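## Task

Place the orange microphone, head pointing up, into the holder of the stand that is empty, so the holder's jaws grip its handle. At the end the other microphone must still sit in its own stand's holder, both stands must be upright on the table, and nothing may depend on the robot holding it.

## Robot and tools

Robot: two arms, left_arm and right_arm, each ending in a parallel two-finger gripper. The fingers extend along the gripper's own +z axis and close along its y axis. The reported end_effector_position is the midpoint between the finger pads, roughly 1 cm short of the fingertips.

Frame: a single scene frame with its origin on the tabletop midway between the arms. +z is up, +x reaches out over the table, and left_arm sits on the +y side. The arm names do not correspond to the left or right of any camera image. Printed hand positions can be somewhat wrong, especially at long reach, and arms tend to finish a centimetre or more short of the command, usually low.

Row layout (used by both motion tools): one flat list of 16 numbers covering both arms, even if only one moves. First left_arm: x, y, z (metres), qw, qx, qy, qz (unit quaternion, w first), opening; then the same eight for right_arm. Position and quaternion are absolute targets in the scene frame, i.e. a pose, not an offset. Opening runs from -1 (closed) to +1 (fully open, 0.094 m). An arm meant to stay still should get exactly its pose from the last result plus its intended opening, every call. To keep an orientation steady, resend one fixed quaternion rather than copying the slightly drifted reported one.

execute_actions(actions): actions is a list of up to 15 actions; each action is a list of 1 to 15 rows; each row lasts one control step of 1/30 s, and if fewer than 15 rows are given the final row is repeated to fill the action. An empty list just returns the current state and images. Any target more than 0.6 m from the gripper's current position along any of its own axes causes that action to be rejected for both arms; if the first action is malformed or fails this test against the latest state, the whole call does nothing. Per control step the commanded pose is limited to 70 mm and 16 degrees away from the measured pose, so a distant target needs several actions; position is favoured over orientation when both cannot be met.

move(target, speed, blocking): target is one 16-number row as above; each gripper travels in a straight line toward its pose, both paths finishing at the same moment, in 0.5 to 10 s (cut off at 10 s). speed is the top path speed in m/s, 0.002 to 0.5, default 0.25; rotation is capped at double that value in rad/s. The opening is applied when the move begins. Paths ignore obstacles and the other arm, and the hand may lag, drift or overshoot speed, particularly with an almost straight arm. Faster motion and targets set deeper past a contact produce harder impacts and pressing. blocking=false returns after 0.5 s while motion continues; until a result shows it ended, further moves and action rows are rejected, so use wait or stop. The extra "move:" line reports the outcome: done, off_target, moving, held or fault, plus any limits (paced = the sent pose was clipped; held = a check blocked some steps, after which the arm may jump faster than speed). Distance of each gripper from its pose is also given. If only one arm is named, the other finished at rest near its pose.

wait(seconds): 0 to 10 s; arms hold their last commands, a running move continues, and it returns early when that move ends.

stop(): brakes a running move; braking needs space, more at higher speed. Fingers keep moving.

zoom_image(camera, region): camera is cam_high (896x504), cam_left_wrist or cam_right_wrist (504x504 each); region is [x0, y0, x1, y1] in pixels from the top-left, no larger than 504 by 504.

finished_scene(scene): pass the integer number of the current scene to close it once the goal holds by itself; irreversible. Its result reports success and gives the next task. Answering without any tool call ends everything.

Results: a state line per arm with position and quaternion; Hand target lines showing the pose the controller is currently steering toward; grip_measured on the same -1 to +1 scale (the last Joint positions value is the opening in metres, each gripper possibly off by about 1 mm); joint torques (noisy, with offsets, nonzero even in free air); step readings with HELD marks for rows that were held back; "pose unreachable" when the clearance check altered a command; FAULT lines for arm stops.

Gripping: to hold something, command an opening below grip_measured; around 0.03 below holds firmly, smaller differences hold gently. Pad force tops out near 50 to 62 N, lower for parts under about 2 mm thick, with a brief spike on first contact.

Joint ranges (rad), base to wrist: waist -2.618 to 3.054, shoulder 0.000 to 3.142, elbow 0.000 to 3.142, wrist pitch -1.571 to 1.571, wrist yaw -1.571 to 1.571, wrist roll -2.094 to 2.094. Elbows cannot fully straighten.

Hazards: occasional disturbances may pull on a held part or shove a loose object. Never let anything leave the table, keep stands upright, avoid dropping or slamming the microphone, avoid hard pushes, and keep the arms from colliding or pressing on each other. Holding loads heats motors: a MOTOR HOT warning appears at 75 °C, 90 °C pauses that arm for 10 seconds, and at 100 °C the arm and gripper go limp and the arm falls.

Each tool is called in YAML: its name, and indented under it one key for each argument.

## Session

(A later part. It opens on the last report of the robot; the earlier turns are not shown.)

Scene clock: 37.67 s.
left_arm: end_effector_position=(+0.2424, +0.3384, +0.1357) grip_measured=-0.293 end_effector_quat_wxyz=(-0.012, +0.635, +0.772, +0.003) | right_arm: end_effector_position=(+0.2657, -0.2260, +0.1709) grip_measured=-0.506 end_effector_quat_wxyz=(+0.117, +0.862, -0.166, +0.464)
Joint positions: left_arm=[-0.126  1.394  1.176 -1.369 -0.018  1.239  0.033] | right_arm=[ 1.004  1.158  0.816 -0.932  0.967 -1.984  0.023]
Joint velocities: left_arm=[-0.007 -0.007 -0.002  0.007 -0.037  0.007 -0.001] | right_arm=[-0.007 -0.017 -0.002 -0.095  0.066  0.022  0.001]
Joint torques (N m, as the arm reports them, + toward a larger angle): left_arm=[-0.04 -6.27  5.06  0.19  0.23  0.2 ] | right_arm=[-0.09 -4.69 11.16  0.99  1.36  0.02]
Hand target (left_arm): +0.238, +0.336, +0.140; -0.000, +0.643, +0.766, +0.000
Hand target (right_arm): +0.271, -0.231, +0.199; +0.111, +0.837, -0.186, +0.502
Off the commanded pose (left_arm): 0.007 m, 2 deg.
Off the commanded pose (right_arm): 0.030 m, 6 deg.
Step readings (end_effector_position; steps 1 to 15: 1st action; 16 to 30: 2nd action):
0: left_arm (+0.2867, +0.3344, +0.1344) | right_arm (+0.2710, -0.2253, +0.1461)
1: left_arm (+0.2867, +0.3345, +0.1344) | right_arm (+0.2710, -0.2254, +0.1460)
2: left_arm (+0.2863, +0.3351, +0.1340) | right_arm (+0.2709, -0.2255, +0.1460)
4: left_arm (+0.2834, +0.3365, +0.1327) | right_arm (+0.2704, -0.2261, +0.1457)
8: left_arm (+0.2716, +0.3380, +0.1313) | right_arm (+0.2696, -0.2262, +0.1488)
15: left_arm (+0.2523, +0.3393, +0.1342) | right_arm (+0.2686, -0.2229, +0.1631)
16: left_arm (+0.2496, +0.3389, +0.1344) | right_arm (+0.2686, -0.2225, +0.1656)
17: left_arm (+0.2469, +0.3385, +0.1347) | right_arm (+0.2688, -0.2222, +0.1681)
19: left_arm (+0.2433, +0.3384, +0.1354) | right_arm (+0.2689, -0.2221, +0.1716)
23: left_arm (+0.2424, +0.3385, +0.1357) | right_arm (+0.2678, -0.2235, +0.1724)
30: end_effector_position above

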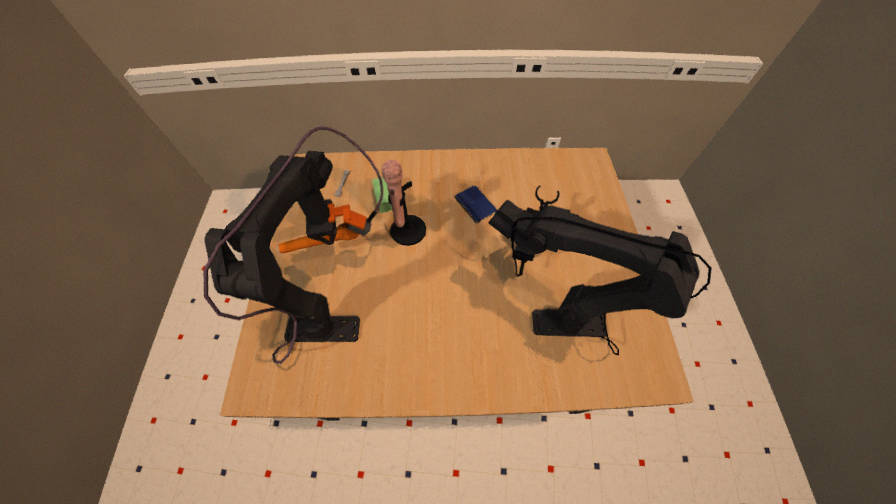

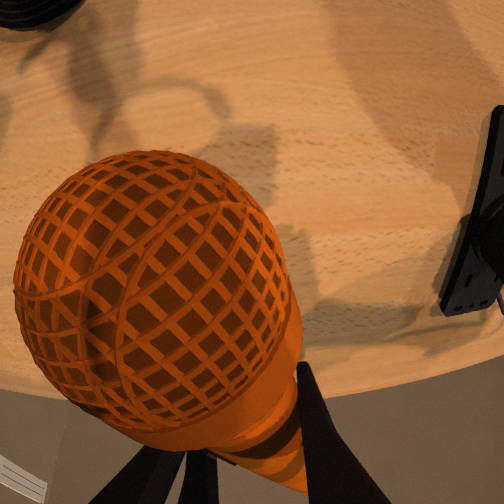

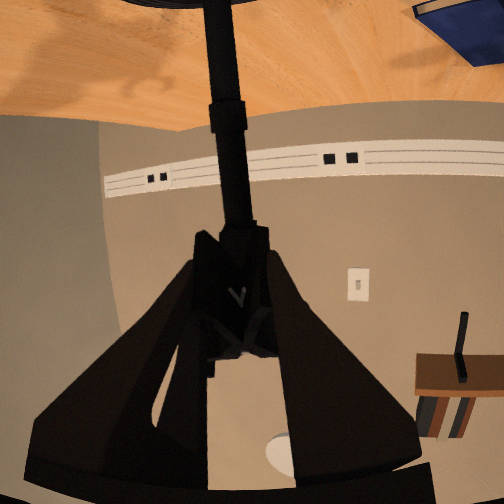

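execute_actions:
  actions:
    - [[0.235,0.333,0.14,0,0.653,0.757,0,-0.33,0.272,-0.229,0.2,0.109,0.838,-0.182,0.503,-0.56],[0.231,0.329,0.14,0,0.663,0.748,0,-0.33,0.271,-0.227,0.2,0.107,0.839,-0.178,0.504,-0.56],[0.228,0.326,0.14,0,0.673,0.739,0,-0.33,0.27,-0.224,0.2,0.104,0.839,-0.174,0.504,-0.56],[0.224,0.322,0.14,0,0.683,0.73,0,-0.33,0.269,-0.22,0.2,0.101,0.84,-0.169,0.505,-0.56],[0.221,0.319,0.14,0,0.693,0.721,0,-0.33,0.268,-0.217,0.2,0.099,0.841,-0.164,0.505,-0.56],[0.218,0.315,0.14,0,0.703,0.711,0,-0.33,0.267,-0.213,0.2,0.096,0.842,-0.16,0.506,-0.56],[0.214,0.312,0.14,0,0.713,0.702,0,-0.33,0.266,-0.209,0.2,0.093,0.843,-0.155,0.506,-0.56],[0.211,0.308,0.14,0,0.722,0.692,0,-0.33,0.265,-0.205,0.2,0.09,0.844,-0.15,0.507,-0.56],[0.207,0.305,0.14,0,0.731,0.682,0,-0.33,0.264,-0.202,0.2,0.087,0.844,-0.145,0.507,-0.56],[0.204,0.301,0.14,0,0.741,0.672,0,-0.33,0.263,-0.198,0.2,0.085,0.845,-0.141,0.508,-0.56],[0.201,0.298,0.14,0,0.75,0.662,0,-0.33,0.262,-0.194,0.2,0.082,0.846,-0.136,0.508,-0.56],[0.197,0.294,0.14,0,0.759,0.652,0,-0.33,0.261,-0.19,0.2,0.079,0.847,-0.131,0.509,-0.56],[0.194,0.291,0.14,0,0.767,0.641,0,-0.33,0.26,-0.186,0.2,0.076,0.848,-0.126,0.509,-0.56],[0.19,0.287,0.14,0,0.776,0.631,0,-0.33,0.259,-0.183,0.2,0.073,0.848,-0.122,0.51,-0.56],[0.187,0.284,0.14,0,0.784,0.62,0,-0.33,0.258,-0.179,0.2,0.071,0.849,-0.117,0.51,-0.56]]
    - [[0.184,0.281,0.14,0,0.793,0.61,0,-0.33,0.256,-0.176,0.2,0.068,0.849,-0.112,0.51,-0.56],[0.18,0.277,0.14,0,0.801,0.599,0,-0.33,0.255,-0.172,0.2,0.065,0.85,-0.108,0.511,-0.56],[0.177,0.274,0.14,0,0.809,0.588,0,-0.33,0.253,-0.169,0.2,0.063,0.85,-0.103,0.511,-0.56],[0.173,0.27,0.14,0,0.817,0.577,0,-0.33,0.251,-0.166,0.2,0.06,0.851,-0.099,0.511,-0.56],[0.17,0.267,0.14,0,0.825,0.566,0,-0.33,0.25,-0.162,0.2,0.057,0.851,-0.094,0.511,-0.56],[0.167,0.263,0.14,0,0.832,0.554,0,-0.33,0.248,-0.159,0.2,0.054,0.852,-0.09,0.512,-0.56],[0.163,0.26,0.14,0,0.84,0.543,0,-0.33,0.247,-0.156,0.2,0.051,0.852,-0.085,0.512,-0.56],[0.16,0.256,0.14,0,0.847,0.532,0,-0.33,0.245,-0.152,0.2,0.049,0.853,-0.081,0.512,-0.56],[0.156,0.253,0.14,0,0.854,0.52,0,-0.33,0.243,-0.149,0.2,0.046,0.853,-0.076,0.512,-0.56],[0.153,0.249,0.14,0,0.861,0.508,0,-0.33,0.242,-0.146,0.2,0.043,0.854,-0.072,0.513,-0.56],[0.15,0.246,0.14,0,0.868,0.497,0,-0.33,0.24,-0.142,0.2,0.04,0.854,-0.067,0.513,-0.56],[0.146,0.242,0.14,0,0.875,0.485,0,-0.33,0.238,-0.139,0.2,0.037,0.855,-0.063,0.513,-0.56],[0.143,0.239,0.14,0,0.881,0.473,0,-0.33,0.237,-0.136,0.2,0.035,0.855,-0.058,0.513,-0.56],[0.139,0.235,0.14,0,0.887,0.461,0,-0.33,0.235,-0.132,0.2,0.032,0.856,-0.054,0.514,-0.56],[0.136,0.232,0.14,0,0.894,0.449,0,-0.33,0.233,-0.129,0.2,0.029,0.856,-0.049,0.514,-0.56]]
    - [[0.133,0.229,0.14,0,0.9,0.437,0,-0.33,0.231,-0.126,0.2,0.026,0.856,-0.044,0.514,-0.56],[0.129,0.225,0.14,0,0.905,0.424,0,-0.33,0.229,-0.123,0.2,0.024,0.856,-0.04,0.514,-0.56],[0.126,0.222,0.14,0,0.911,0.412,0,-0.33,0.227,-0.12,0.2,0.021,0.856,-0.035,0.514,-0.56],[0.122,0.218,0.14,0,0.917,0.4,0,-0.33,0.224,-0.117,0.2,0.018,0.856,-0.03,0.514,-0.56],[0.119,0.215,0.14,0,0.922,0.387,0,-0.33,0.222,-0.114,0.2,0.015,0.857,-0.026,0.515,-0.56],[0.116,0.211,0.14,0,0.927,0.375,0,-0.33,0.22,-0.111,0.2,0.013,0.857,-0.021,0.515,-0.56],[0.112,0.208,0.14,0,0.932,0.362,0,-0.33,0.217,-0.108,0.2,0.01,0.857,-0.016,0.515,-0.56],[0.109,0.204,0.14,0,0.937,0.349,0,-0.33,0.215,-0.105,0.2,0.007,0.857,-0.012,0.515,-0.56],[0.105,0.201,0.14,0,0.942,0.337,0,-0.33,0.213,-0.102,0.2,0.004,0.857,-0.007,0.515,-0.56],[0.102,0.197,0.14,0,0.946,0.324,0,-0.33,0.21,-0.099,0.2,0.002,0.857,-0.002,0.515,-0.56],[0.099,0.194,0.14,0,0.95,0.311,0,-0.33,0.208,-0.096,0.2,-0.001,0.857,0.002,0.515,-0.56],[0.095,0.19,0.14,0,0.955,0.298,0,-0.33,0.206,-0.093,0.2,-0.004,0.857,0.007,0.515,-0.56],[0.092,0.187,0.14,0,0.959,0.285,0,-0.33,0.204,-0.09,0.2,-0.007,0.857,0.012,0.515,-0.56],[0.089,0.184,0.14,0,0.962,0.272,0,-0.33,0.201,-0.087,0.2,-0.009,0.857,0.016,0.515,-0.56],[0.087,0.182,0.14,0,0.965,0.263,0,-0.33,0.199,-0.085,0.2,-0.012,0.857,0.021,0.515,-0.56]]
    - [[0.085,0.18,0.14,0,0.966,0.259,0,-0.33,0.196,-0.082,0.2,-0.015,0.857,0.026,0.515,-0.56],[0.085,0.18,0.14,0,0.966,0.259,0,-0.33,0.193,-0.079,0.2,-0.018,0.856,0.031,0.515,-0.56],[0.085,0.18,0.14,0,0.966,0.259,0,-0.33,0.19,-0.077,0.2,-0.021,0.856,0.036,0.514,-0.56],[0.085,0.18,0.14,0,0.966,0.259,0,-0.33,0.187,-0.074,0.2,-0.024,0.856,0.04,0.514,-0.56],[0.085,0.18,0.14,0,0.966,0.259,0,-0.33,0.184,-0.071,0.2,-0.027,0.856,0.045,0.514,-0.56],[0.085,0.18,0.14,0,0.966,0.259,0,-0.33,0.181,-0.069,0.2,-0.03,0.855,0.05,0.514,-0.56],[0.085,0.18,0.14,0,0.966,0.259,0,-0.33,0.178,-0.066,0.2,-0.033,0.855,0.055,0.514,-0.56],[0.085,0.18,0.14,0,0.966,0.259,0,-0.33,0.175,-0.064,0.2,-0.036,0.855,0.059,0.514,-0.56],[0.085,0.18,0.14,0,0.966,0.259,0,-0.33,0.172,-0.061,0.2,-0.039,0.854,0.064,0.513,-0.56],[0.085,0.18,0.14,0,0.966,0.259,0,-0.33,0.169,-0.058,0.2,-0.041,0.854,0.069,0.513,-0.56],[0.085,0.18,0.14,0,0.966,0.259,0,-0.33,0.166,-0.056,0.2,-0.044,0.854,0.074,0.513,-0.56],[0.085,0.18,0.14,0,0.966,0.259,0,-0.33,0.163,-0.053,0.2,-0.047,0.853,0.078,0.513,-0.56],[0.085,0.18,0.14,0,0.966,0.259,0,-0.33,0.16,-0.051,0.2,-0.05,0.853,0.083,0.512,-0.56],[0.085,0.18,0.14,0,0.966,0.259,0,-0.33,0.157,-0.049,0.2,-0.052,0.852,0.087,0.512,-0.56],[0.085,0.18,0.14,0,0.966,0.259,0,-0.33,0.155,-0.047,0.2,-0.054,0.852,0.09,0.512,-0.56]]

Scene clock: 44.73 s.
left_arm: end_effector_position=(+0.0837, +0.1909, +0.1288) grip_measured=-0.293 end_effector_quat_wxyz=(-0.021, +0.963, +0.268, +0.002) | right_arm: end_effector_position=(+0.1506, -0.0545, +0.1751) grip_measured=-0.507 end_effector_quat_wxyz=(-0.045, +0.875, +0.104, +0.470)
Joint positions: left_arm=[-1.232  1.273  1.057 -1.396 -0.006  1.356  0.033] | right_arm=[ 1.703  1.348  0.974 -0.975  0.967 -1.862  0.023]
Joint velocities: left_arm=[-0.002 -0.002 -0.007 -0.007  0.037  0.051  0.001] | right_arm=[ 0.31   0.129  0.061 -0.022  0.066  0.081  0.001]
Joint torques (N m, as the arm reports them, + toward a larger angle): left_arm=[-0.59 -2.72  8.83  0.16 -0.01  0.17] | right_arm=[ 0.36 -4.06 10.87  0.78  1.57  0.12]
Hand target (left_arm): +0.085, +0.180, +0.140; +0.001, +0.966, +0.259, +0.000
Hand target (right_arm): +0.153, -0.048, +0.200; -0.059, +0.853, +0.091, +0.510
Off the commanded pose (left_arm): 0.016 m, 3 deg.
Off the commanded pose (right_arm): 0.026 m, 6 deg.
Step readings (end_effector_position; steps 1 to 15: 1st action; 16 to 30: 2nd action; 31 to 45: 3rd action; 46 to 60: 4th action):
0: left_arm (+0.2424, +0.3384, +0.1357) | right_arm (+0.2653, -0.2265, +0.1707)
1: left_arm (+0.2424, +0.3383, +0.1357) | right_arm (+0.2653, -0.2265, +0.1707)
2: left_arm (+0.2421, +0.3375, +0.1355) | right_arm (+0.2652, -0.2263, +0.1707)
4: left_arm (+0.2381, +0.3330, +0.1344) | right_arm (+0.2643, -0.2243, +0.1706)
8: left_arm (+0.2252, +0.3179, +0.1341) | right_arm (+0.2596, -0.2126, +0.1714)
15: left_arm (+0.2030, +0.2900, +0.1361) | right_arm (+0.2511, -0.1855, +0.1778)
16: left_arm (+0.1996, +0.2863, +0.1361) | right_arm (+0.2500, -0.1818, +0.1780)
17: left_arm (+0.1961, +0.2830, +0.1360) | right_arm (+0.2488, -0.1783, +0.1780)
19: left_arm (+0.1892, +0.2761, +0.1360) | right_arm (+0.2459, -0.1714, +0.1772)
23: left_arm (+0.1747, +0.2610, +0.1361) | right_arm (+0.2392, -0.1585, +0.1759)
30: left_arm (+0.1496, +0.2340, +0.1366) | right_arm (+0.2271, -0.1361, +0.1761)
31: left_arm (+0.1460, +0.2306, +0.1366) | right_arm (+0.2253, -0.1329, +0.1761)
32: left_arm (+0.1424, +0.2275, +0.1366) | right_arm (+0.2234, -0.1298, +0.1760)
34: left_arm (+0.1350, +0.2214, +0.1366) | right_arm (+0.2196, -0.1239, +0.1758)
38: left_arm (+0.1185, +0.2099, +0.1366) | right_arm (+0.2104, -0.1122, +0.1756)
45: left_arm (+0.0899, +0.1946, +0.1327) | right_arm (+0.1938, -0.0923, +0.1752)
46: left_arm (+0.0871, +0.1931, +0.1315) | right_arm (+0.1915, -0.0898, +0.1752)
47: left_arm (+0.0851, +0.1921, +0.1304) | right_arm (+0.1892, -0.0871, +0.1754)
49: left_arm (+0.0837, +0.1911, +0.1290) | right_arm (+0.1838, -0.0820, +0.1753)
53: left_arm (+0.0837, +0.1909, +0.1288) | right_arm (+0.1718, -0.0716, +0.1753)
60: end_effector_position above

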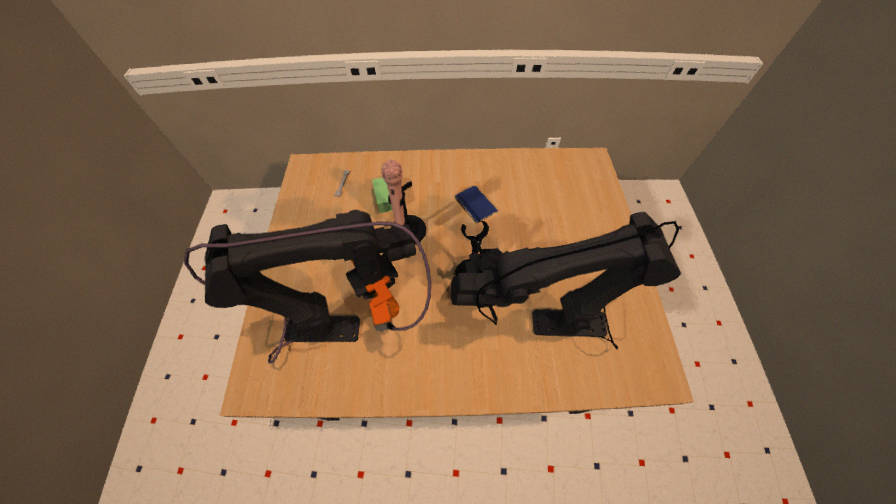

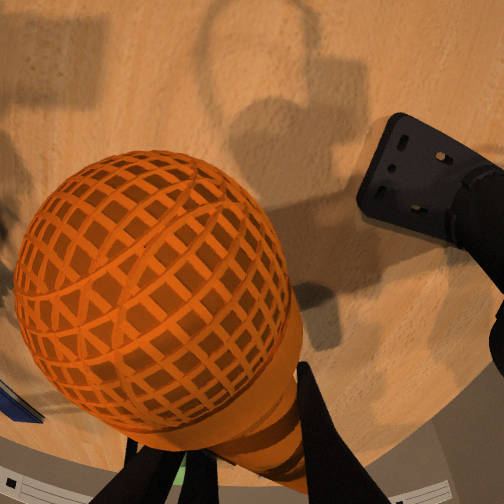

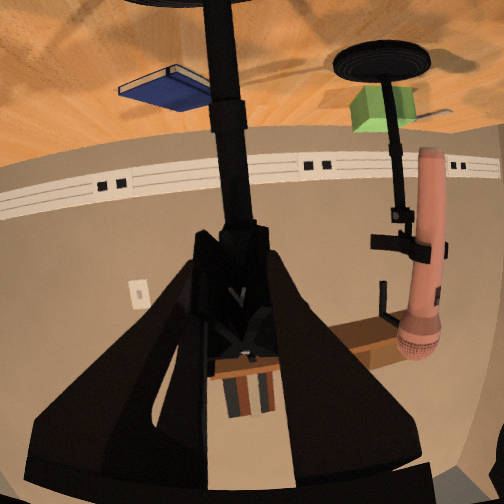

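execute_actions:
  actions:
    - [[0.085,0.177,0.144,0.019,0.964,0.264,-0.007,-0.33,0.155,-0.047,0.197,-0.054,0.852,0.09,0.512,-0.56],[0.086,0.174,0.148,0.037,0.962,0.27,-0.013,-0.33,0.155,-0.047,0.194,-0.054,0.852,0.09,0.512,-0.56],[0.086,0.171,0.152,0.056,0.96,0.275,-0.02,-0.33,0.155,-0.047,0.191,-0.054,0.852,0.09,0.512,-0.56],[0.087,0.168,0.156,0.075,0.957,0.28,-0.026,-0.33,0.155,-0.047,0.188,-0.054,0.852,0.09,0.512,-0.56],[0.087,0.165,0.16,0.093,0.953,0.285,-0.033,-0.33,0.155,-0.047,0.186,-0.054,0.852,0.09,0.512,-0.56],[0.087,0.162,0.164,0.112,0.949,0.29,-0.04,-0.33,0.155,-0.047,0.184,-0.054,0.852,0.09,0.512,-0.56],[0.088,0.159,0.168,0.13,0.945,0.294,-0.046,-0.33,0.155,-0.047,0.182,-0.054,0.852,0.09,0.512,-0.56],[0.088,0.156,0.172,0.149,0.941,0.299,-0.053,-0.33,0.155,-0.047,0.18,-0.054,0.852,0.09,0.512,-0.56],[0.088,0.153,0.176,0.167,0.936,0.303,-0.059,-0.33,0.155,-0.047,0.178,-0.054,0.852,0.09,0.512,-0.56],[0.089,0.15,0.18,0.186,0.93,0.308,-0.066,-0.33,0.155,-0.047,0.176,-0.054,0.852,0.09,0.512,-0.56],[0.089,0.147,0.184,0.204,0.925,0.312,-0.072,-0.33,0.154,-0.047,0.174,-0.054,0.852,0.09,0.512,-0.56],[0.09,0.144,0.188,0.223,0.919,0.316,-0.079,-0.33,0.153,-0.048,0.172,-0.054,0.852,0.09,0.512,-0.56],[0.09,0.141,0.192,0.241,0.912,0.32,-0.085,-0.33,0.152,-0.048,0.17,-0.054,0.852,0.09,0.512,-0.56],[0.09,0.138,0.196,0.259,0.905,0.323,-0.092,-0.33,0.151,-0.048,0.168,-0.054,0.852,0.09,0.512,-0.56],[0.091,0.135,0.2,0.276,0.898,0.327,-0.098,-0.33,0.15,-0.049,0.167,-0.054,0.852,0.09,0.512,-0.56]]
    - [[0.091,0.132,0.204,0.294,0.891,0.33,-0.104,-0.33,0.149,-0.049,0.166,-0.054,0.852,0.09,0.512,-0.56],[0.091,0.129,0.208,0.312,0.883,0.333,-0.11,-0.33,0.148,-0.049,0.165,-0.054,0.852,0.09,0.512,-0.56],[0.092,0.126,0.212,0.329,0.874,0.337,-0.117,-0.33,0.147,-0.05,0.164,-0.054,0.852,0.09,0.512,-0.56],[0.092,0.123,0.216,0.347,0.866,0.34,-0.123,-0.33,0.146,-0.05,0.163,-0.054,0.852,0.09,0.512,-0.56],[0.093,0.12,0.22,0.364,0.857,0.343,-0.129,-0.33,0.145,-0.05,0.162,-0.054,0.852,0.09,0.512,-0.56],[0.093,0.117,0.224,0.381,0.847,0.346,-0.135,-0.33,0.144,-0.051,0.161,-0.054,0.852,0.09,0.512,-0.56],[0.093,0.114,0.228,0.398,0.837,0.348,-0.141,-0.33,0.143,-0.051,0.16,-0.054,0.852,0.09,0.512,-0.56],[0.094,0.111,0.232,0.415,0.827,0.351,-0.147,-0.33,0.142,-0.051,0.159,-0.054,0.852,0.09,0.512,-0.56],[0.094,0.108,0.236,0.432,0.816,0.353,-0.153,-0.33,0.141,-0.052,0.158,-0.054,0.852,0.09,0.512,-0.56],[0.094,0.105,0.24,0.448,0.805,0.355,-0.159,-0.33,0.14,-0.052,0.157,-0.054,0.852,0.09,0.512,-0.56],[0.095,0.102,0.244,0.464,0.794,0.357,-0.164,-0.33,0.139,-0.052,0.156,-0.054,0.852,0.09,0.512,-0.56],[0.095,0.099,0.248,0.48,0.783,0.359,-0.17,-0.33,0.138,-0.053,0.155,-0.054,0.852,0.09,0.512,-0.56],[0.096,0.096,0.252,0.496,0.771,0.361,-0.175,-0.33,0.137,-0.053,0.154,-0.054,0.852,0.09,0.512,-0.56],[0.096,0.093,0.256,0.511,0.758,0.362,-0.181,-0.33,0.136,-0.053,0.153,-0.054,0.852,0.09,0.512,-0.56],[0.096,0.09,0.26,0.526,0.745,0.364,-0.186,-0.33,0.135,-0.053,0.152,-0.054,0.852,0.09,0.512,-0.56]]
    - [[0.097,0.087,0.264,0.541,0.732,0.365,-0.192,-0.33,0.134,-0.054,0.151,-0.054,0.852,0.09,0.512,-0.56],[0.097,0.084,0.268,0.556,0.719,0.366,-0.197,-0.33,0.133,-0.054,0.15,-0.054,0.852,0.09,0.512,-0.56],[0.098,0.081,0.272,0.571,0.705,0.367,-0.202,-0.33,0.133,-0.054,0.15,-0.054,0.852,0.09,0.512,-0.56],[0.1,0.078,0.276,0.585,0.692,0.368,-0.207,-0.33,0.133,-0.054,0.15,-0.054,0.852,0.09,0.512,-0.56],[0.103,0.075,0.28,0.6,0.678,0.368,-0.212,-0.33,0.133,-0.054,0.15,-0.054,0.852,0.09,0.512,-0.56],[0.106,0.072,0.284,0.614,0.664,0.369,-0.217,-0.33,0.133,-0.054,0.15,-0.054,0.852,0.09,0.512,-0.56],[0.11,0.069,0.288,0.628,0.649,0.369,-0.222,-0.33,0.133,-0.054,0.15,-0.054,0.852,0.09,0.512,-0.56],[0.114,0.066,0.292,0.641,0.634,0.369,-0.227,-0.33,0.133,-0.054,0.15,-0.054,0.852,0.09,0.512,-0.56],[0.118,0.063,0.296,0.654,0.619,0.369,-0.232,-0.33,0.133,-0.054,0.15,-0.054,0.852,0.09,0.512,-0.56],[0.122,0.06,0.3,0.667,0.603,0.369,-0.236,-0.33,0.133,-0.054,0.15,-0.054,0.852,0.09,0.512,-0.56],[0.126,0.057,0.3,0.667,0.603,0.369,-0.236,-0.33,0.133,-0.054,0.15,-0.054,0.852,0.09,0.512,-0.56],[0.13,0.054,0.3,0.667,0.603,0.369,-0.236,-0.33,0.133,-0.054,0.15,-0.054,0.852,0.09,0.512,-0.56],[0.134,0.052,0.3,0.667,0.603,0.369,-0.236,-0.33,0.133,-0.054,0.15,-0.054,0.852,0.09,0.512,-0.56],[0.138,0.05,0.3,0.667,0.603,0.369,-0.236,-0.33,0.133,-0.054,0.15,-0.054,0.852,0.09,0.512,-0.56],[0.14,0.05,0.3,0.667,0.603,0.369,-0.236,-0.33,0.133,-0.054,0.15,-0.054,0.852,0.09,0.512,-0.56]]

wait:
  seconds: 0.5

Scene clock: 51.63 s.
left_arm: end_effector_position=(+0.1223, +0.0766, +0.2694) grip_measured=-0.293 end_effector_quat_wxyz=(+0.560, +0.697, +0.399, -0.203) | right_arm: end_effector_position=(+0.1317, -0.0561, +0.1498) grip_measured=-0.507 end_effector_quat_wxyz=(-0.049, +0.860, +0.100, +0.499)
Joint positions: left_arm=[-1.035  0.736  0.684 -0.26   0.337  0.81   0.033] | right_arm=[ 1.814  1.419  0.894 -0.974  1.048 -1.671  0.023]
Joint velocities: left_arm=[ 0.149  0.139 -0.589  1.458 -0.037 -0.374 -0.001] | right_arm=[-0.007 -0.012 -0.012 -0.022 -0.037 -0.051  0.   ]
Joint torques (N m, as the arm reports them, + toward a larger angle): left_arm=[ 0.47  0.78  6.19  2.23  0.11 -0.07] | right_arm=[ 0.47 -3.12  6.36  0.78  0.98  0.13]
Hand target (left_arm): +0.134, +0.065, +0.301; +0.625, +0.642, +0.384, -0.222
Hand target (right_arm): +0.133, -0.054, +0.150; -0.055, +0.852, +0.091, +0.512
Off the commanded pose (left_arm): 0.044 m, 17 deg; orientation clipped at the last step of the last action.
Off the commanded pose (right_arm): 0.002 m, 2 deg.
Step readings (end_effector_position; steps 1 to 15: 1st action; 16 to 30: 2nd action; 31 to 45: 3rd action):
0: left_arm (+0.0837, +0.1909, +0.1288) | right_arm (+0.1459, -0.0515, +0.1751)
1: left_arm (+0.0837, +0.1907, +0.1288) | right_arm (+0.1459, -0.0515, +0.1751)
2: left_arm (+0.0837, +0.1901, +0.1290) | right_arm (+0.1459, -0.0515, +0.1751)
4: left_arm (+0.0846, +0.1872, +0.1315) | right_arm (+0.1459, -0.0513, +0.1746)
8: left_arm (+0.0889, +0.1792, +0.1471) | right_arm (+0.1459, -0.0507, +0.1697)
15: left_arm (+0.0937, +0.1608, +0.1827) | right_arm (+0.1448, -0.0538, +0.1563)
16: left_arm (+0.0942, +0.1574, +0.1879) | right_arm (+0.1435, -0.0532, +0.1563)
17: left_arm (+0.0947, +0.1539, +0.1923) | right_arm (+0.1428, -0.0533, +0.1558)
19: left_arm (+0.0946, +0.1484, +0.1985) | right_arm (+0.1416, -0.0538, +0.1551)
23: left_arm (+0.0934, +0.1399, +0.2057) | right_arm (+0.1390, -0.0535, +0.1537)
30: left_arm (+0.0930, +0.1225, +0.2247) | right_arm (+0.1339, -0.0545, +0.1511)
31: left_arm (+0.0936, +0.1193, +0.2278) | right_arm (+0.1333, -0.0547, +0.1508)
32: left_arm (+0.0941, +0.1161, +0.2308) | right_arm (+0.1325, -0.0548, +0.1505)
34: left_arm (+0.0947, +0.1093, +0.2361) | right_arm (+0.1315, -0.0551, +0.1499)
38: left_arm (+0.1003, +0.0963, +0.2467) | right_arm (+0.1316, -0.0557, +0.1498)
45: end_effector_position above

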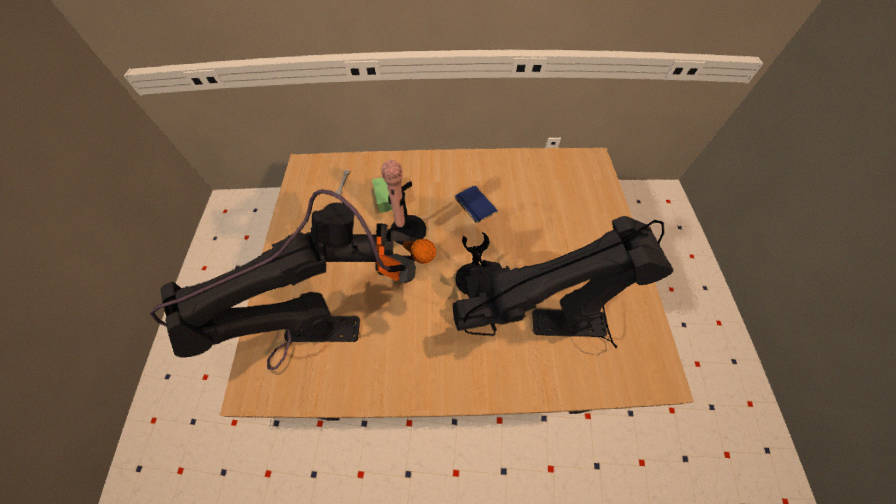

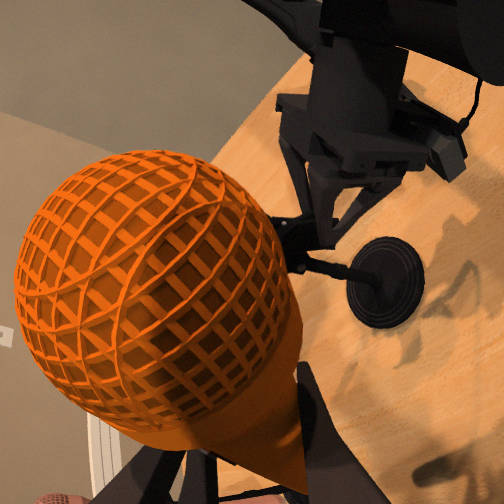

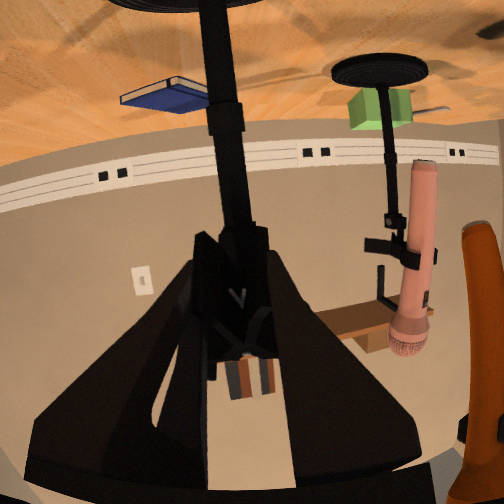

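Scene clock: 52.13 s.
left_arm: end_effector_position=(+0.1319, +0.0666, +0.2767) grip_measured=-0.293 end_effector_quat_wxyz=(+0.593, +0.665, +0.399, -0.216) | right_arm: end_effector_position=(+0.1317, -0.0562, +0.1497) grip_measured=-0.507 end_effector_quat_wxyz=(-0.049, +0.860, +0.099, +0.499)
Joint positions: left_arm=[-1.026  0.759  0.63  -0.089  0.335  0.754  0.033] | right_arm=[ 1.814  1.42   0.894 -0.975  1.048 -1.667  0.023]
Joint velocities: left_arm=[-0.007  0.007 -0.012  0.022  0.007  0.022 -0.001] | right_arm=[-0.022 -0.017  0.007  0.037  0.022  0.022  0.   ]
Joint torques (N m, as the arm reports them, + toward a larger angle): left_arm=[ 0.57 -0.6   7.54  2.77  0.11 -0.19] | right_arm=[ 0.48 -3.11  6.35  0.78  0.95  0.19]
Hand target (left_arm): +0.134, +0.065, +0.301; +0.625, +0.642, +0.384, -0.222
Hand target (right_arm): +0.133, -0.054, +0.150; -0.055, +0.852, +0.091, +0.512
Off the commanded pose (left_arm): 0.030 m, 12 deg; orientation clipped at the last step of the last action.
Off the commanded pose (right_arm): 0.003 m, 2 deg.
wait: 0.50 s; no rest

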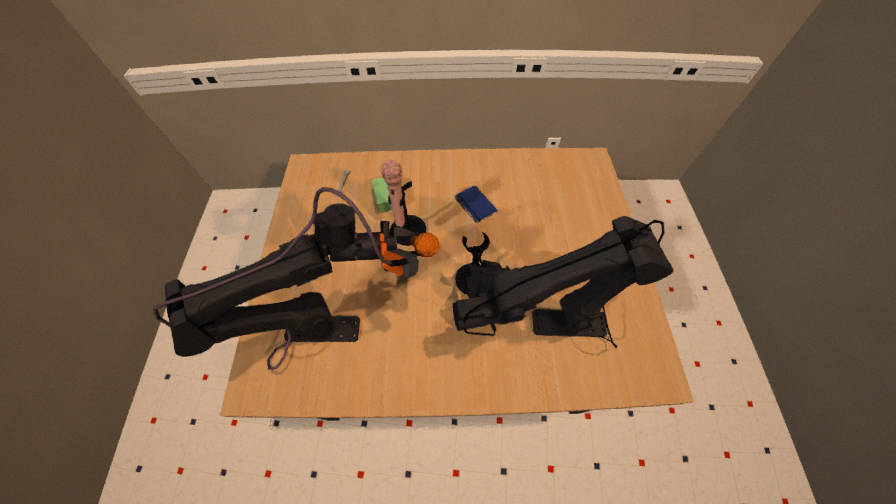

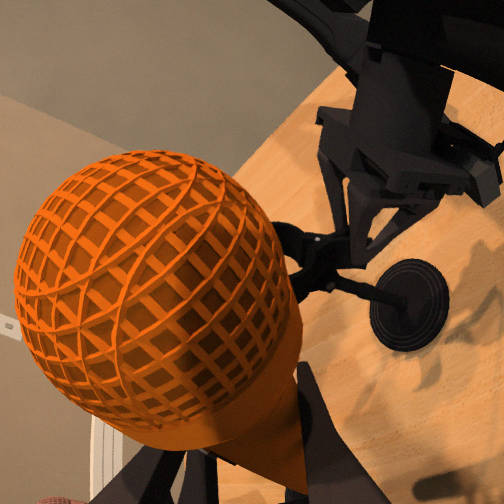

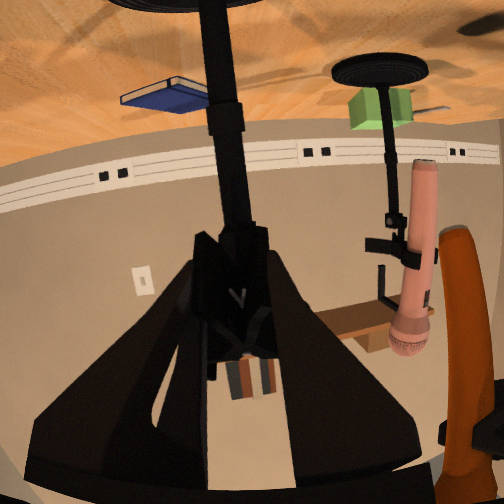

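execute_actions:
  actions:
    - [[0.137,0.063,0.301,0.63,0.637,0.382,-0.224,-0.33,0.132,-0.054,0.15,-0.054,0.852,0.09,0.512,-0.56],[0.14,0.06,0.301,0.635,0.632,0.38,-0.226,-0.33,0.131,-0.055,0.149,-0.054,0.852,0.09,0.512,-0.56],[0.144,0.057,0.301,0.64,0.628,0.378,-0.227,-0.33,0.13,-0.055,0.149,-0.054,0.852,0.09,0.512,-0.56],[0.148,0.054,0.301,0.646,0.623,0.376,-0.229,-0.33,0.129,-0.055,0.149,-0.054,0.852,0.09,0.512,-0.56],[0.152,0.051,0.301,0.651,0.618,0.375,-0.231,-0.33,0.128,-0.056,0.148,-0.054,0.852,0.09,0.512,-0.56],[0.156,0.048,0.301,0.656,0.613,0.373,-0.232,-0.33,0.127,-0.056,0.148,-0.054,0.852,0.09,0.512,-0.56],[0.16,0.045,0.301,0.662,0.608,0.371,-0.234,-0.33,0.126,-0.056,0.147,-0.054,0.852,0.09,0.512,-0.56],[0.163,0.042,0.301,0.667,0.603,0.369,-0.236,-0.33,0.125,-0.057,0.147,-0.054,0.852,0.09,0.512,-0.56],[0.166,0.038,0.301,0.667,0.603,0.369,-0.236,-0.33,0.124,-0.057,0.146,-0.054,0.852,0.09,0.512,-0.56],[0.168,0.034,0.301,0.667,0.603,0.369,-0.236,-0.33,0.124,-0.057,0.146,-0.054,0.852,0.09,0.512,-0.56],[0.17,0.029,0.301,0.667,0.603,0.369,-0.236,-0.33,0.124,-0.057,0.146,-0.054,0.852,0.09,0.512,-0.56],[0.171,0.024,0.301,0.667,0.603,0.369,-0.236,-0.33,0.124,-0.057,0.146,-0.054,0.852,0.09,0.512,-0.56],[0.172,0.019,0.301,0.667,0.603,0.369,-0.236,-0.33,0.124,-0.057,0.146,-0.054,0.852,0.09,0.512,-0.56],[0.173,0.014,0.301,0.667,0.603,0.369,-0.236,-0.33,0.124,-0.057,0.146,-0.054,0.852,0.09,0.512,-0.56],[0.174,0.009,0.301,0.667,0.603,0.369,-0.236,-0.33,0.124,-0.057,0.146,-0.054,0.852,0.09,0.512,-0.56]]
    - [[0.175,0.004,0.301,0.667,0.603,0.369,-0.236,-0.33,0.124,-0.057,0.146,-0.054,0.852,0.09,0.512,-0.56],[0.176,-0.001,0.301,0.667,0.603,0.369,-0.236,-0.33,0.124,-0.057,0.146,-0.054,0.852,0.09,0.512,-0.56],[0.177,-0.006,0.301,0.667,0.603,0.369,-0.236,-0.33,0.124,-0.057,0.146,-0.054,0.852,0.09,0.512,-0.56],[0.178,-0.011,0.301,0.667,0.603,0.369,-0.236,-0.33,0.124,-0.057,0.146,-0.054,0.852,0.09,0.512,-0.56],[0.179,-0.016,0.301,0.667,0.603,0.369,-0.236,-0.33,0.124,-0.057,0.146,-0.054,0.852,0.09,0.512,-0.56],[0.18,-0.021,0.301,0.667,0.603,0.369,-0.236,-0.33,0.124,-0.057,0.146,-0.054,0.852,0.09,0.512,-0.56],[0.181,-0.026,0.301,0.667,0.603,0.369,-0.236,-0.33,0.124,-0.057,0.146,-0.054,0.852,0.09,0.512,-0.56],[0.182,-0.031,0.301,0.667,0.603,0.369,-0.236,-0.33,0.124,-0.057,0.146,-0.054,0.852,0.09,0.512,-0.56],[0.183,-0.035,0.301,0.667,0.603,0.369,-0.236,-0.33,0.124,-0.057,0.146,-0.054,0.852,0.09,0.512,-0.56],[0.184,-0.039,0.301,0.667,0.603,0.369,-0.236,-0.33,0.124,-0.057,0.146,-0.054,0.852,0.09,0.512,-0.56],[0.185,-0.042,0.301,0.667,0.603,0.369,-0.236,-0.33,0.124,-0.057,0.146,-0.054,0.852,0.09,0.512,-0.56],[0.185,-0.045,0.301,0.667,0.603,0.369,-0.236,-0.33,0.124,-0.057,0.146,-0.054,0.852,0.09,0.512,-0.56]]

Scene clock: 56.37 s.
left_arm: end_effector_position=(+0.1801, -0.0317, +0.2527) grip_measured=-0.293 end_effector_quat_wxyz=(+0.613, +0.640, +0.401, -0.230) | right_arm: end_effector_position=(+0.1242, -0.0588, +0.1456) grip_measured=-0.507 end_effector_quat_wxyz=(-0.051, +0.858, +0.094, +0.502)
Joint positions: left_arm=[-1.062  1.292  0.712  0.432  0.295  0.696  0.033] | right_arm=[ 1.851  1.445  0.894 -1.022  1.058 -1.575  0.023]
Joint velocities: left_arm=[-0.037  0.222  0.129  0.154 -0.066  0.022 -0.001] | right_arm=[-0.012 -0.007  0.007  0.022 -0.095  0.007 -0.   ]
Joint torques (N m, as the arm reports them, + toward a larger angle): left_arm=[-0.58 -5.01  9.9   2.75 -0.03 -0.15] | right_arm=[ 0.73 -3.42  6.55  0.5   0.85  0.19]
Hand target (left_arm): +0.183, -0.039, +0.300; +0.666, +0.602, +0.371, -0.237
Hand target (right_arm): +0.124, -0.057, +0.146; -0.055, +0.853, +0.090, +0.512
Off the commanded pose (left_arm): 0.050 m, 8 deg.
Off the commanded pose (right_arm): 0.002 m, 1 deg.
Step readings (end_effector_position; steps 1 to 15: 1st action; 16 to 30: 2nd action):
0: left_arm (+0.1320, +0.0664, +0.2777) | right_arm (+0.1317, -0.0562, +0.1497)
1: left_arm (+0.1321, +0.0664, +0.2781) | right_arm (+0.1317, -0.0563, +0.1497)
2: left_arm (+0.1329, +0.0664, +0.2788) | right_arm (+0.1313, -0.0564, +0.1497)
4: left_arm (+0.1371, +0.0653, +0.2806) | right_arm (+0.1300, -0.0566, +0.1489)
8: left_arm (+0.1530, +0.0569, +0.2752) | right_arm (+0.1261, -0.0570, +0.1470)
15: left_arm (+0.1705, +0.0316, +0.2554) | right_arm (+0.1242, -0.0583, +0.1457)
16: left_arm (+0.1707, +0.0274, +0.2526) | right_arm (+0.1242, -0.0584, +0.1457)
17: left_arm (+0.1705, +0.0232, +0.2497) | right_arm (+0.1242, -0.0584, +0.1457)
19: left_arm (+0.1698, +0.0146, +0.2447) | right_arm (+0.1242, -0.0586, +0.1456)
23: left_arm (+0.1719, -0.0040, +0.2439) | right_arm (+0.1242, -0.0586, +0.1456)
30: end_effector_position above

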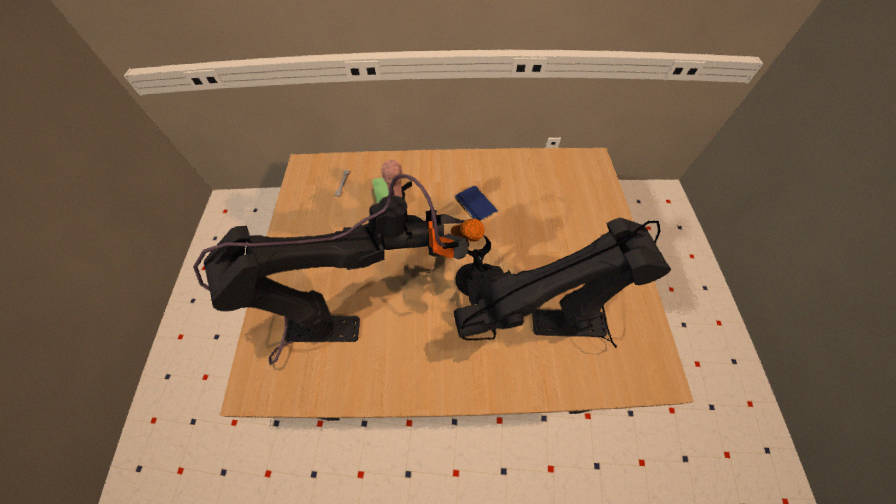

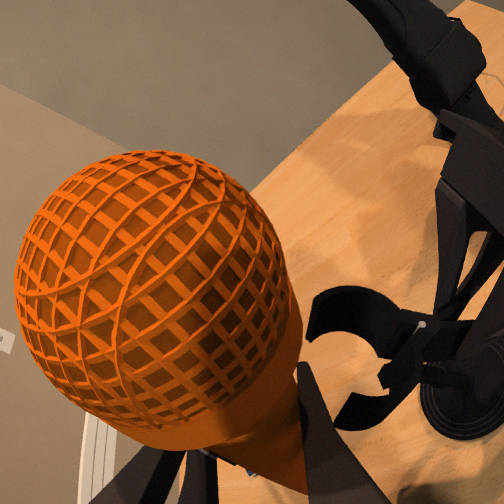

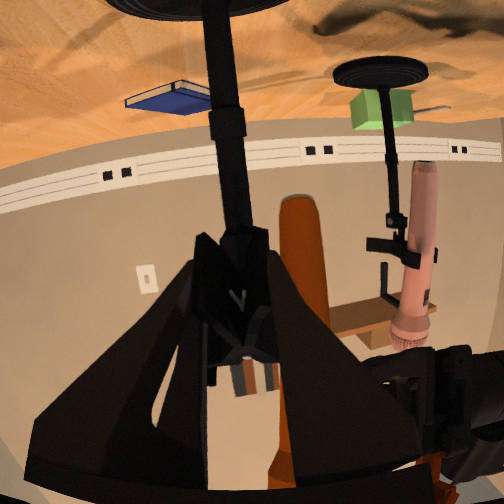

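execute_actions:
  actions:
    - [[0.185,-0.042,0.305,0.675,0.597,0.364,-0.237,-0.33,0.124,-0.057,0.146,-0.054,0.852,0.09,0.512,-0.56],[0.185,-0.044,0.309,0.683,0.591,0.358,-0.238,-0.33,0.124,-0.057,0.146,-0.054,0.852,0.09,0.512,-0.56],[0.186,-0.046,0.313,0.69,0.585,0.353,-0.239,-0.33,0.124,-0.057,0.146,-0.054,0.852,0.09,0.512,-0.56]]
    - [[0.186,-0.046,0.313,0.69,0.585,0.353,-0.239,-0.33,0.124,-0.057,0.146,-0.054,0.852,0.09,0.512,-0.56]]

Scene clock: 57.93 s.
left_arm: end_effector_position=(+0.1857, -0.0382, +0.2702) grip_measured=-0.293 end_effector_quat_wxyz=(+0.648, +0.617, +0.383, -0.229) | right_arm: end_effector_position=(+0.1242, -0.0588, +0.1456) grip_measured=-0.507 end_effector_quat_wxyz=(-0.051, +0.858, +0.093, +0.502)
Joint positions: left_arm=[-1.063  1.323  0.716  0.549  0.281  0.692  0.033] | right_arm=[ 1.851  1.445  0.894 -1.022  1.058 -1.574  0.023]
Joint velocities: left_arm=[-0.002 -0.012  0.012 -0.066 -0.051  0.022  0.   ] | right_arm=[ 0.007  0.012 -0.017  0.022 -0.037  0.022  0.   ]
Joint torques (N m, as the arm reports them, + toward a larger angle): left_arm=[-0.83 -4.54 10.14  2.81  0.01 -0.09] | right_arm=[ 0.73 -3.36  6.56  0.51  0.87  0.15]
Hand target (left_arm): +0.184, -0.042, +0.312; +0.689, +0.585, +0.354, -0.240
Hand target (right_arm): +0.124, -0.057, +0.146; -0.055, +0.852, +0.090, +0.512
Off the commanded pose (left_arm): 0.044 m, 7 deg.
Off the commanded pose (right_arm): 0.002 m, 1 deg.
Step readings (end_effector_position; steps 1 to 15: 1st action; 16 to 30: 2nd action):
0: left_arm (+0.1829, -0.0339, +0.2561) | right_arm (+0.1242, -0.0588, +0.1456)
1: left_arm (+0.1830, -0.0339, +0.2566) | right_arm (+0.1242, -0.0588, +0.1456)
2: left_arm (+0.1830, -0.0340, +0.2578) | right_arm (+0.1242, -0.0588, +0.1456)
4: left_arm (+0.1834, -0.0346, +0.2626) | right_arm (+0.1242, -0.0588, +0.1456)
8: left_arm (+0.1844, -0.0363, +0.2694) | right_arm (+0.1242, -0.0588, +0.1456)
15: left_arm (+0.1856, -0.0381, +0.2686) | right_arm (+0.1242, -0.0588, +0.1456)
16: left_arm (+0.1856, -0.0381, +0.2687) | right_arm (+0.1242, -0.0588, +0.1456)
17: left_arm (+0.1856, -0.0381, +0.2689) | right_arm (+0.1242, -0.0588, +0.1456)
19: left_arm (+0.1856, -0.0382, +0.2694) | right_arm (+0.1242, -0.0588, +0.1456)
23: left_arm (+0.1857, -0.0382, +0.2699) | right_arm (+0.1242, -0.0588, +0.1456)
30: end_effector_position above

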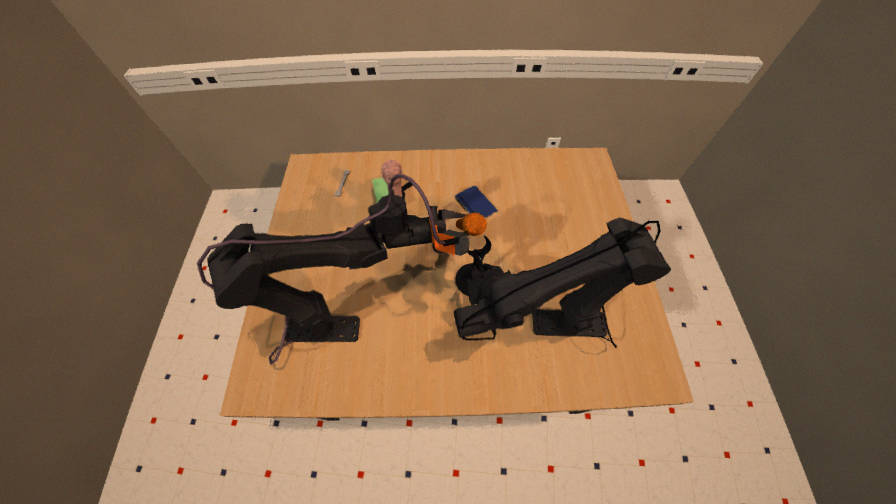

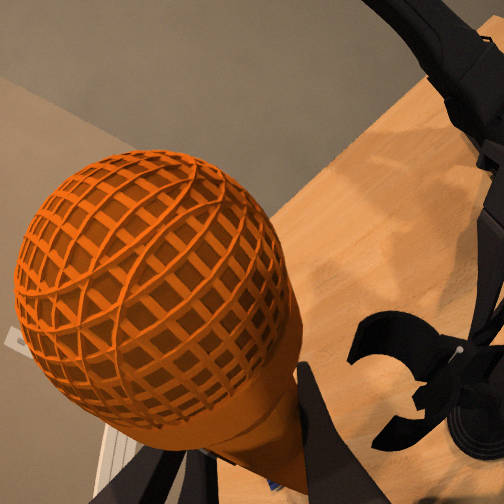

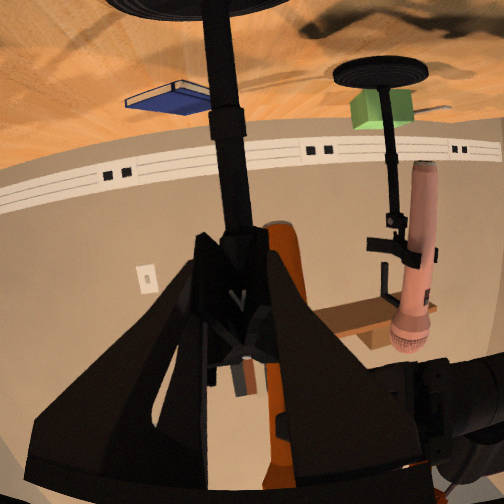

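zoom_image:
  camera: "cam_high"
  region: [420,190,530,300]

Region (420, 190, 530, 300) of cam_high's 896x504 image, scaled by 4.582, with more detail than that image has.

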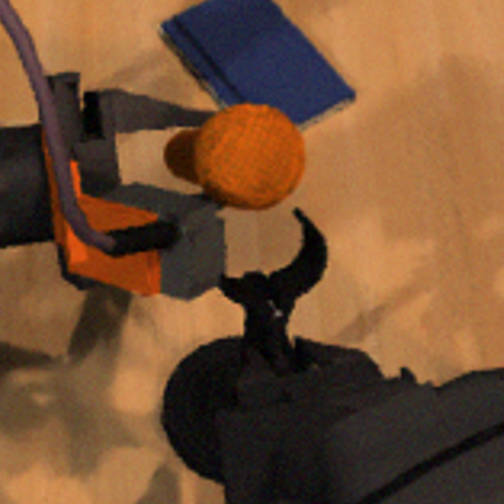

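execute_actions:
  actions:
    - [[0.186,-0.048,0.314,0.69,0.585,0.353,-0.239,-0.33,0.124,-0.057,0.146,-0.054,0.852,0.09,0.512,-0.56],[0.187,-0.05,0.314,0.69,0.585,0.353,-0.239,-0.33,0.124,-0.057,0.146,-0.054,0.852,0.09,0.512,-0.56],[0.187,-0.052,0.315,0.69,0.585,0.353,-0.239,-0.33,0.124,-0.057,0.146,-0.054,0.852,0.09,0.512,-0.56],[0.188,-0.054,0.315,0.69,0.585,0.353,-0.239,-0.33,0.124,-0.057,0.146,-0.054,0.852,0.09,0.512,-0.56],[0.188,-0.056,0.316,0.69,0.585,0.353,-0.239,-0.33,0.124,-0.057,0.146,-0.054,0.852,0.09,0.512,-0.56],[0.188,-0.058,0.316,0.69,0.585,0.353,-0.239,-0.33,0.124,-0.057,0.146,-0.054,0.852,0.09,0.512,-0.56],[0.189,-0.06,0.317,0.69,0.585,0.353,-0.239,-0.33,0.124,-0.057,0.146,-0.054,0.852,0.09,0.512,-0.56],[0.189,-0.062,0.317,0.69,0.585,0.353,-0.239,-0.33,0.124,-0.057,0.146,-0.054,0.852,0.09,0.512,-0.56],[0.19,-0.064,0.318,0.69,0.585,0.353,-0.239,-0.33,0.124,-0.057,0.146,-0.054,0.852,0.09,0.512,-0.56],[0.19,-0.066,0.318,0.69,0.585,0.353,-0.239,-0.33,0.124,-0.057,0.146,-0.054,0.852,0.09,0.512,-0.56]]
    - [[0.19,-0.066,0.318,0.69,0.585,0.353,-0.239,-0.33,0.124,-0.057,0.146,-0.054,0.852,0.09,0.512,-0.56]]

zoom_image:
  camera: "cam_high"
  region: [420,190,530,300]

Scene clock: 61.47 s.
left_arm: end_effector_position=(+0.1898, -0.0585, +0.2736) grip_measured=-0.293 end_effector_quat_wxyz=(+0.647, +0.618, +0.382, -0.229) | right_arm: end_effector_position=(+0.1242, -0.0588, +0.1456) grip_measured=-0.507 end_effector_quat_wxyz=(-0.051, +0.858, +0.093, +0.502)
Joint positions: left_arm=[-1.084  1.401  0.792  0.55   0.263  0.692  0.033] | right_arm=[ 1.851  1.445  0.894 -1.022  1.058 -1.574  0.023]
Joint velocities: left_arm=[-0.007 -0.007  0.002 -0.007  0.022 -0.037 -0.001] | right_arm=[ 0.007 -0.017  0.012 -0.007  0.007  0.022  0.001]
Joint torques (N m, as the arm reports them, + toward a larger angle): left_arm=[-0.76 -5.37 10.44  2.76 -0.04 -0.14] | right_arm=[ 0.74 -3.35  6.56  0.51  0.87  0.15]
Hand target (left_arm): +0.188, -0.062, +0.317; +0.689, +0.585, +0.354, -0.240
Hand target (right_arm): +0.124, -0.057, +0.146; -0.055, +0.852, +0.090, +0.512
Off the commanded pose (left_arm): 0.045 m, 7 deg.
Off the commanded pose (right_arm): 0.002 m, 1 deg.
Step readings (end_effector_position; steps 1 to 15: 1st action; 16 to 30: 2nd action):
0: left_arm (+0.1857, -0.0382, +0.2703) | right_arm (+0.1242, -0.0588, +0.1456)
1: left_arm (+0.1857, -0.0382, +0.2703) | right_arm (+0.1242, -0.0588, +0.1456)
2: left_arm (+0.1858, -0.0385, +0.2704) | right_arm (+0.1242, -0.0588, +0.1456)
4: left_arm (+0.1865, -0.0411, +0.2710) | right_arm (+0.1242, -0.0588, +0.1456)
8: left_arm (+0.1870, -0.0496, +0.2732) | right_arm (+0.1242, -0.0588, +0.1456)
15: left_arm (+0.1893, -0.0585, +0.2739) | right_arm (+0.1242, -0.0588, +0.1456)
16: left_arm (+0.1894, -0.0585, +0.2738) | right_arm (+0.1242, -0.0588, +0.1456)
17: left_arm (+0.1895, -0.0586, +0.2736) | right_arm (+0.1242, -0.0588, +0.1456)
19: left_arm (+0.1896, -0.0586, +0.2736) | right_arm (+0.1242, -0.0588, +0.1456)
23: left_arm (+0.1898, -0.0585, +0.2736) | right_arm (+0.1242, -0.0588, +0.1456)
30: end_effector_position above

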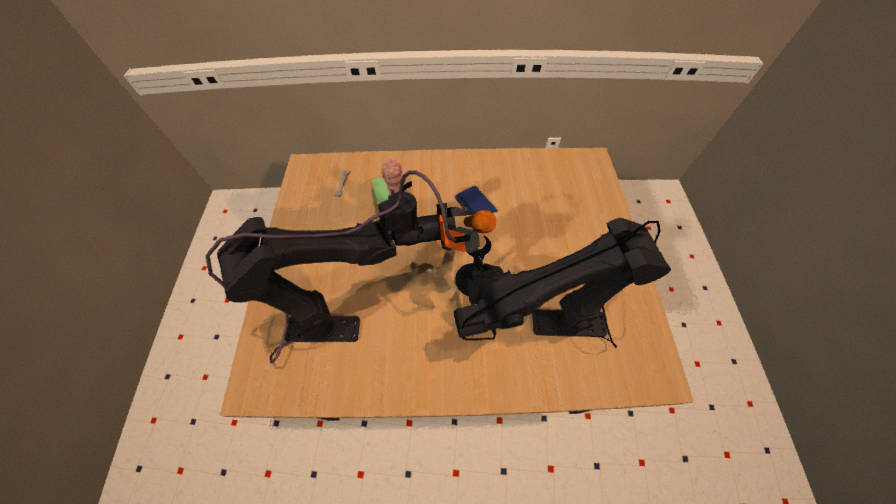

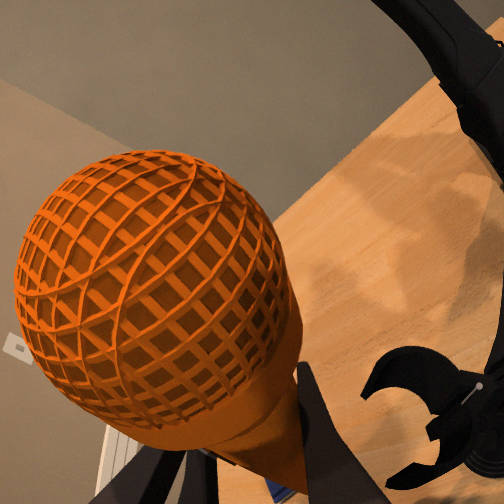

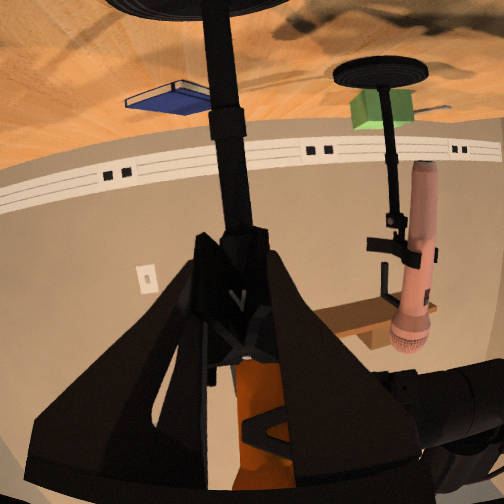

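Region (420, 190, 530, 300) of cam_high's 896x504 image, scaled by 4.582, with more detail than that image has.

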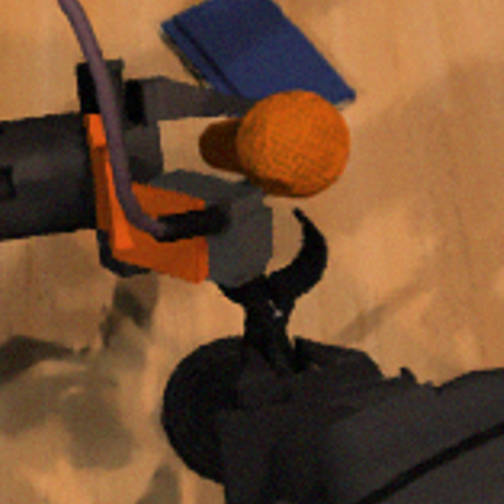

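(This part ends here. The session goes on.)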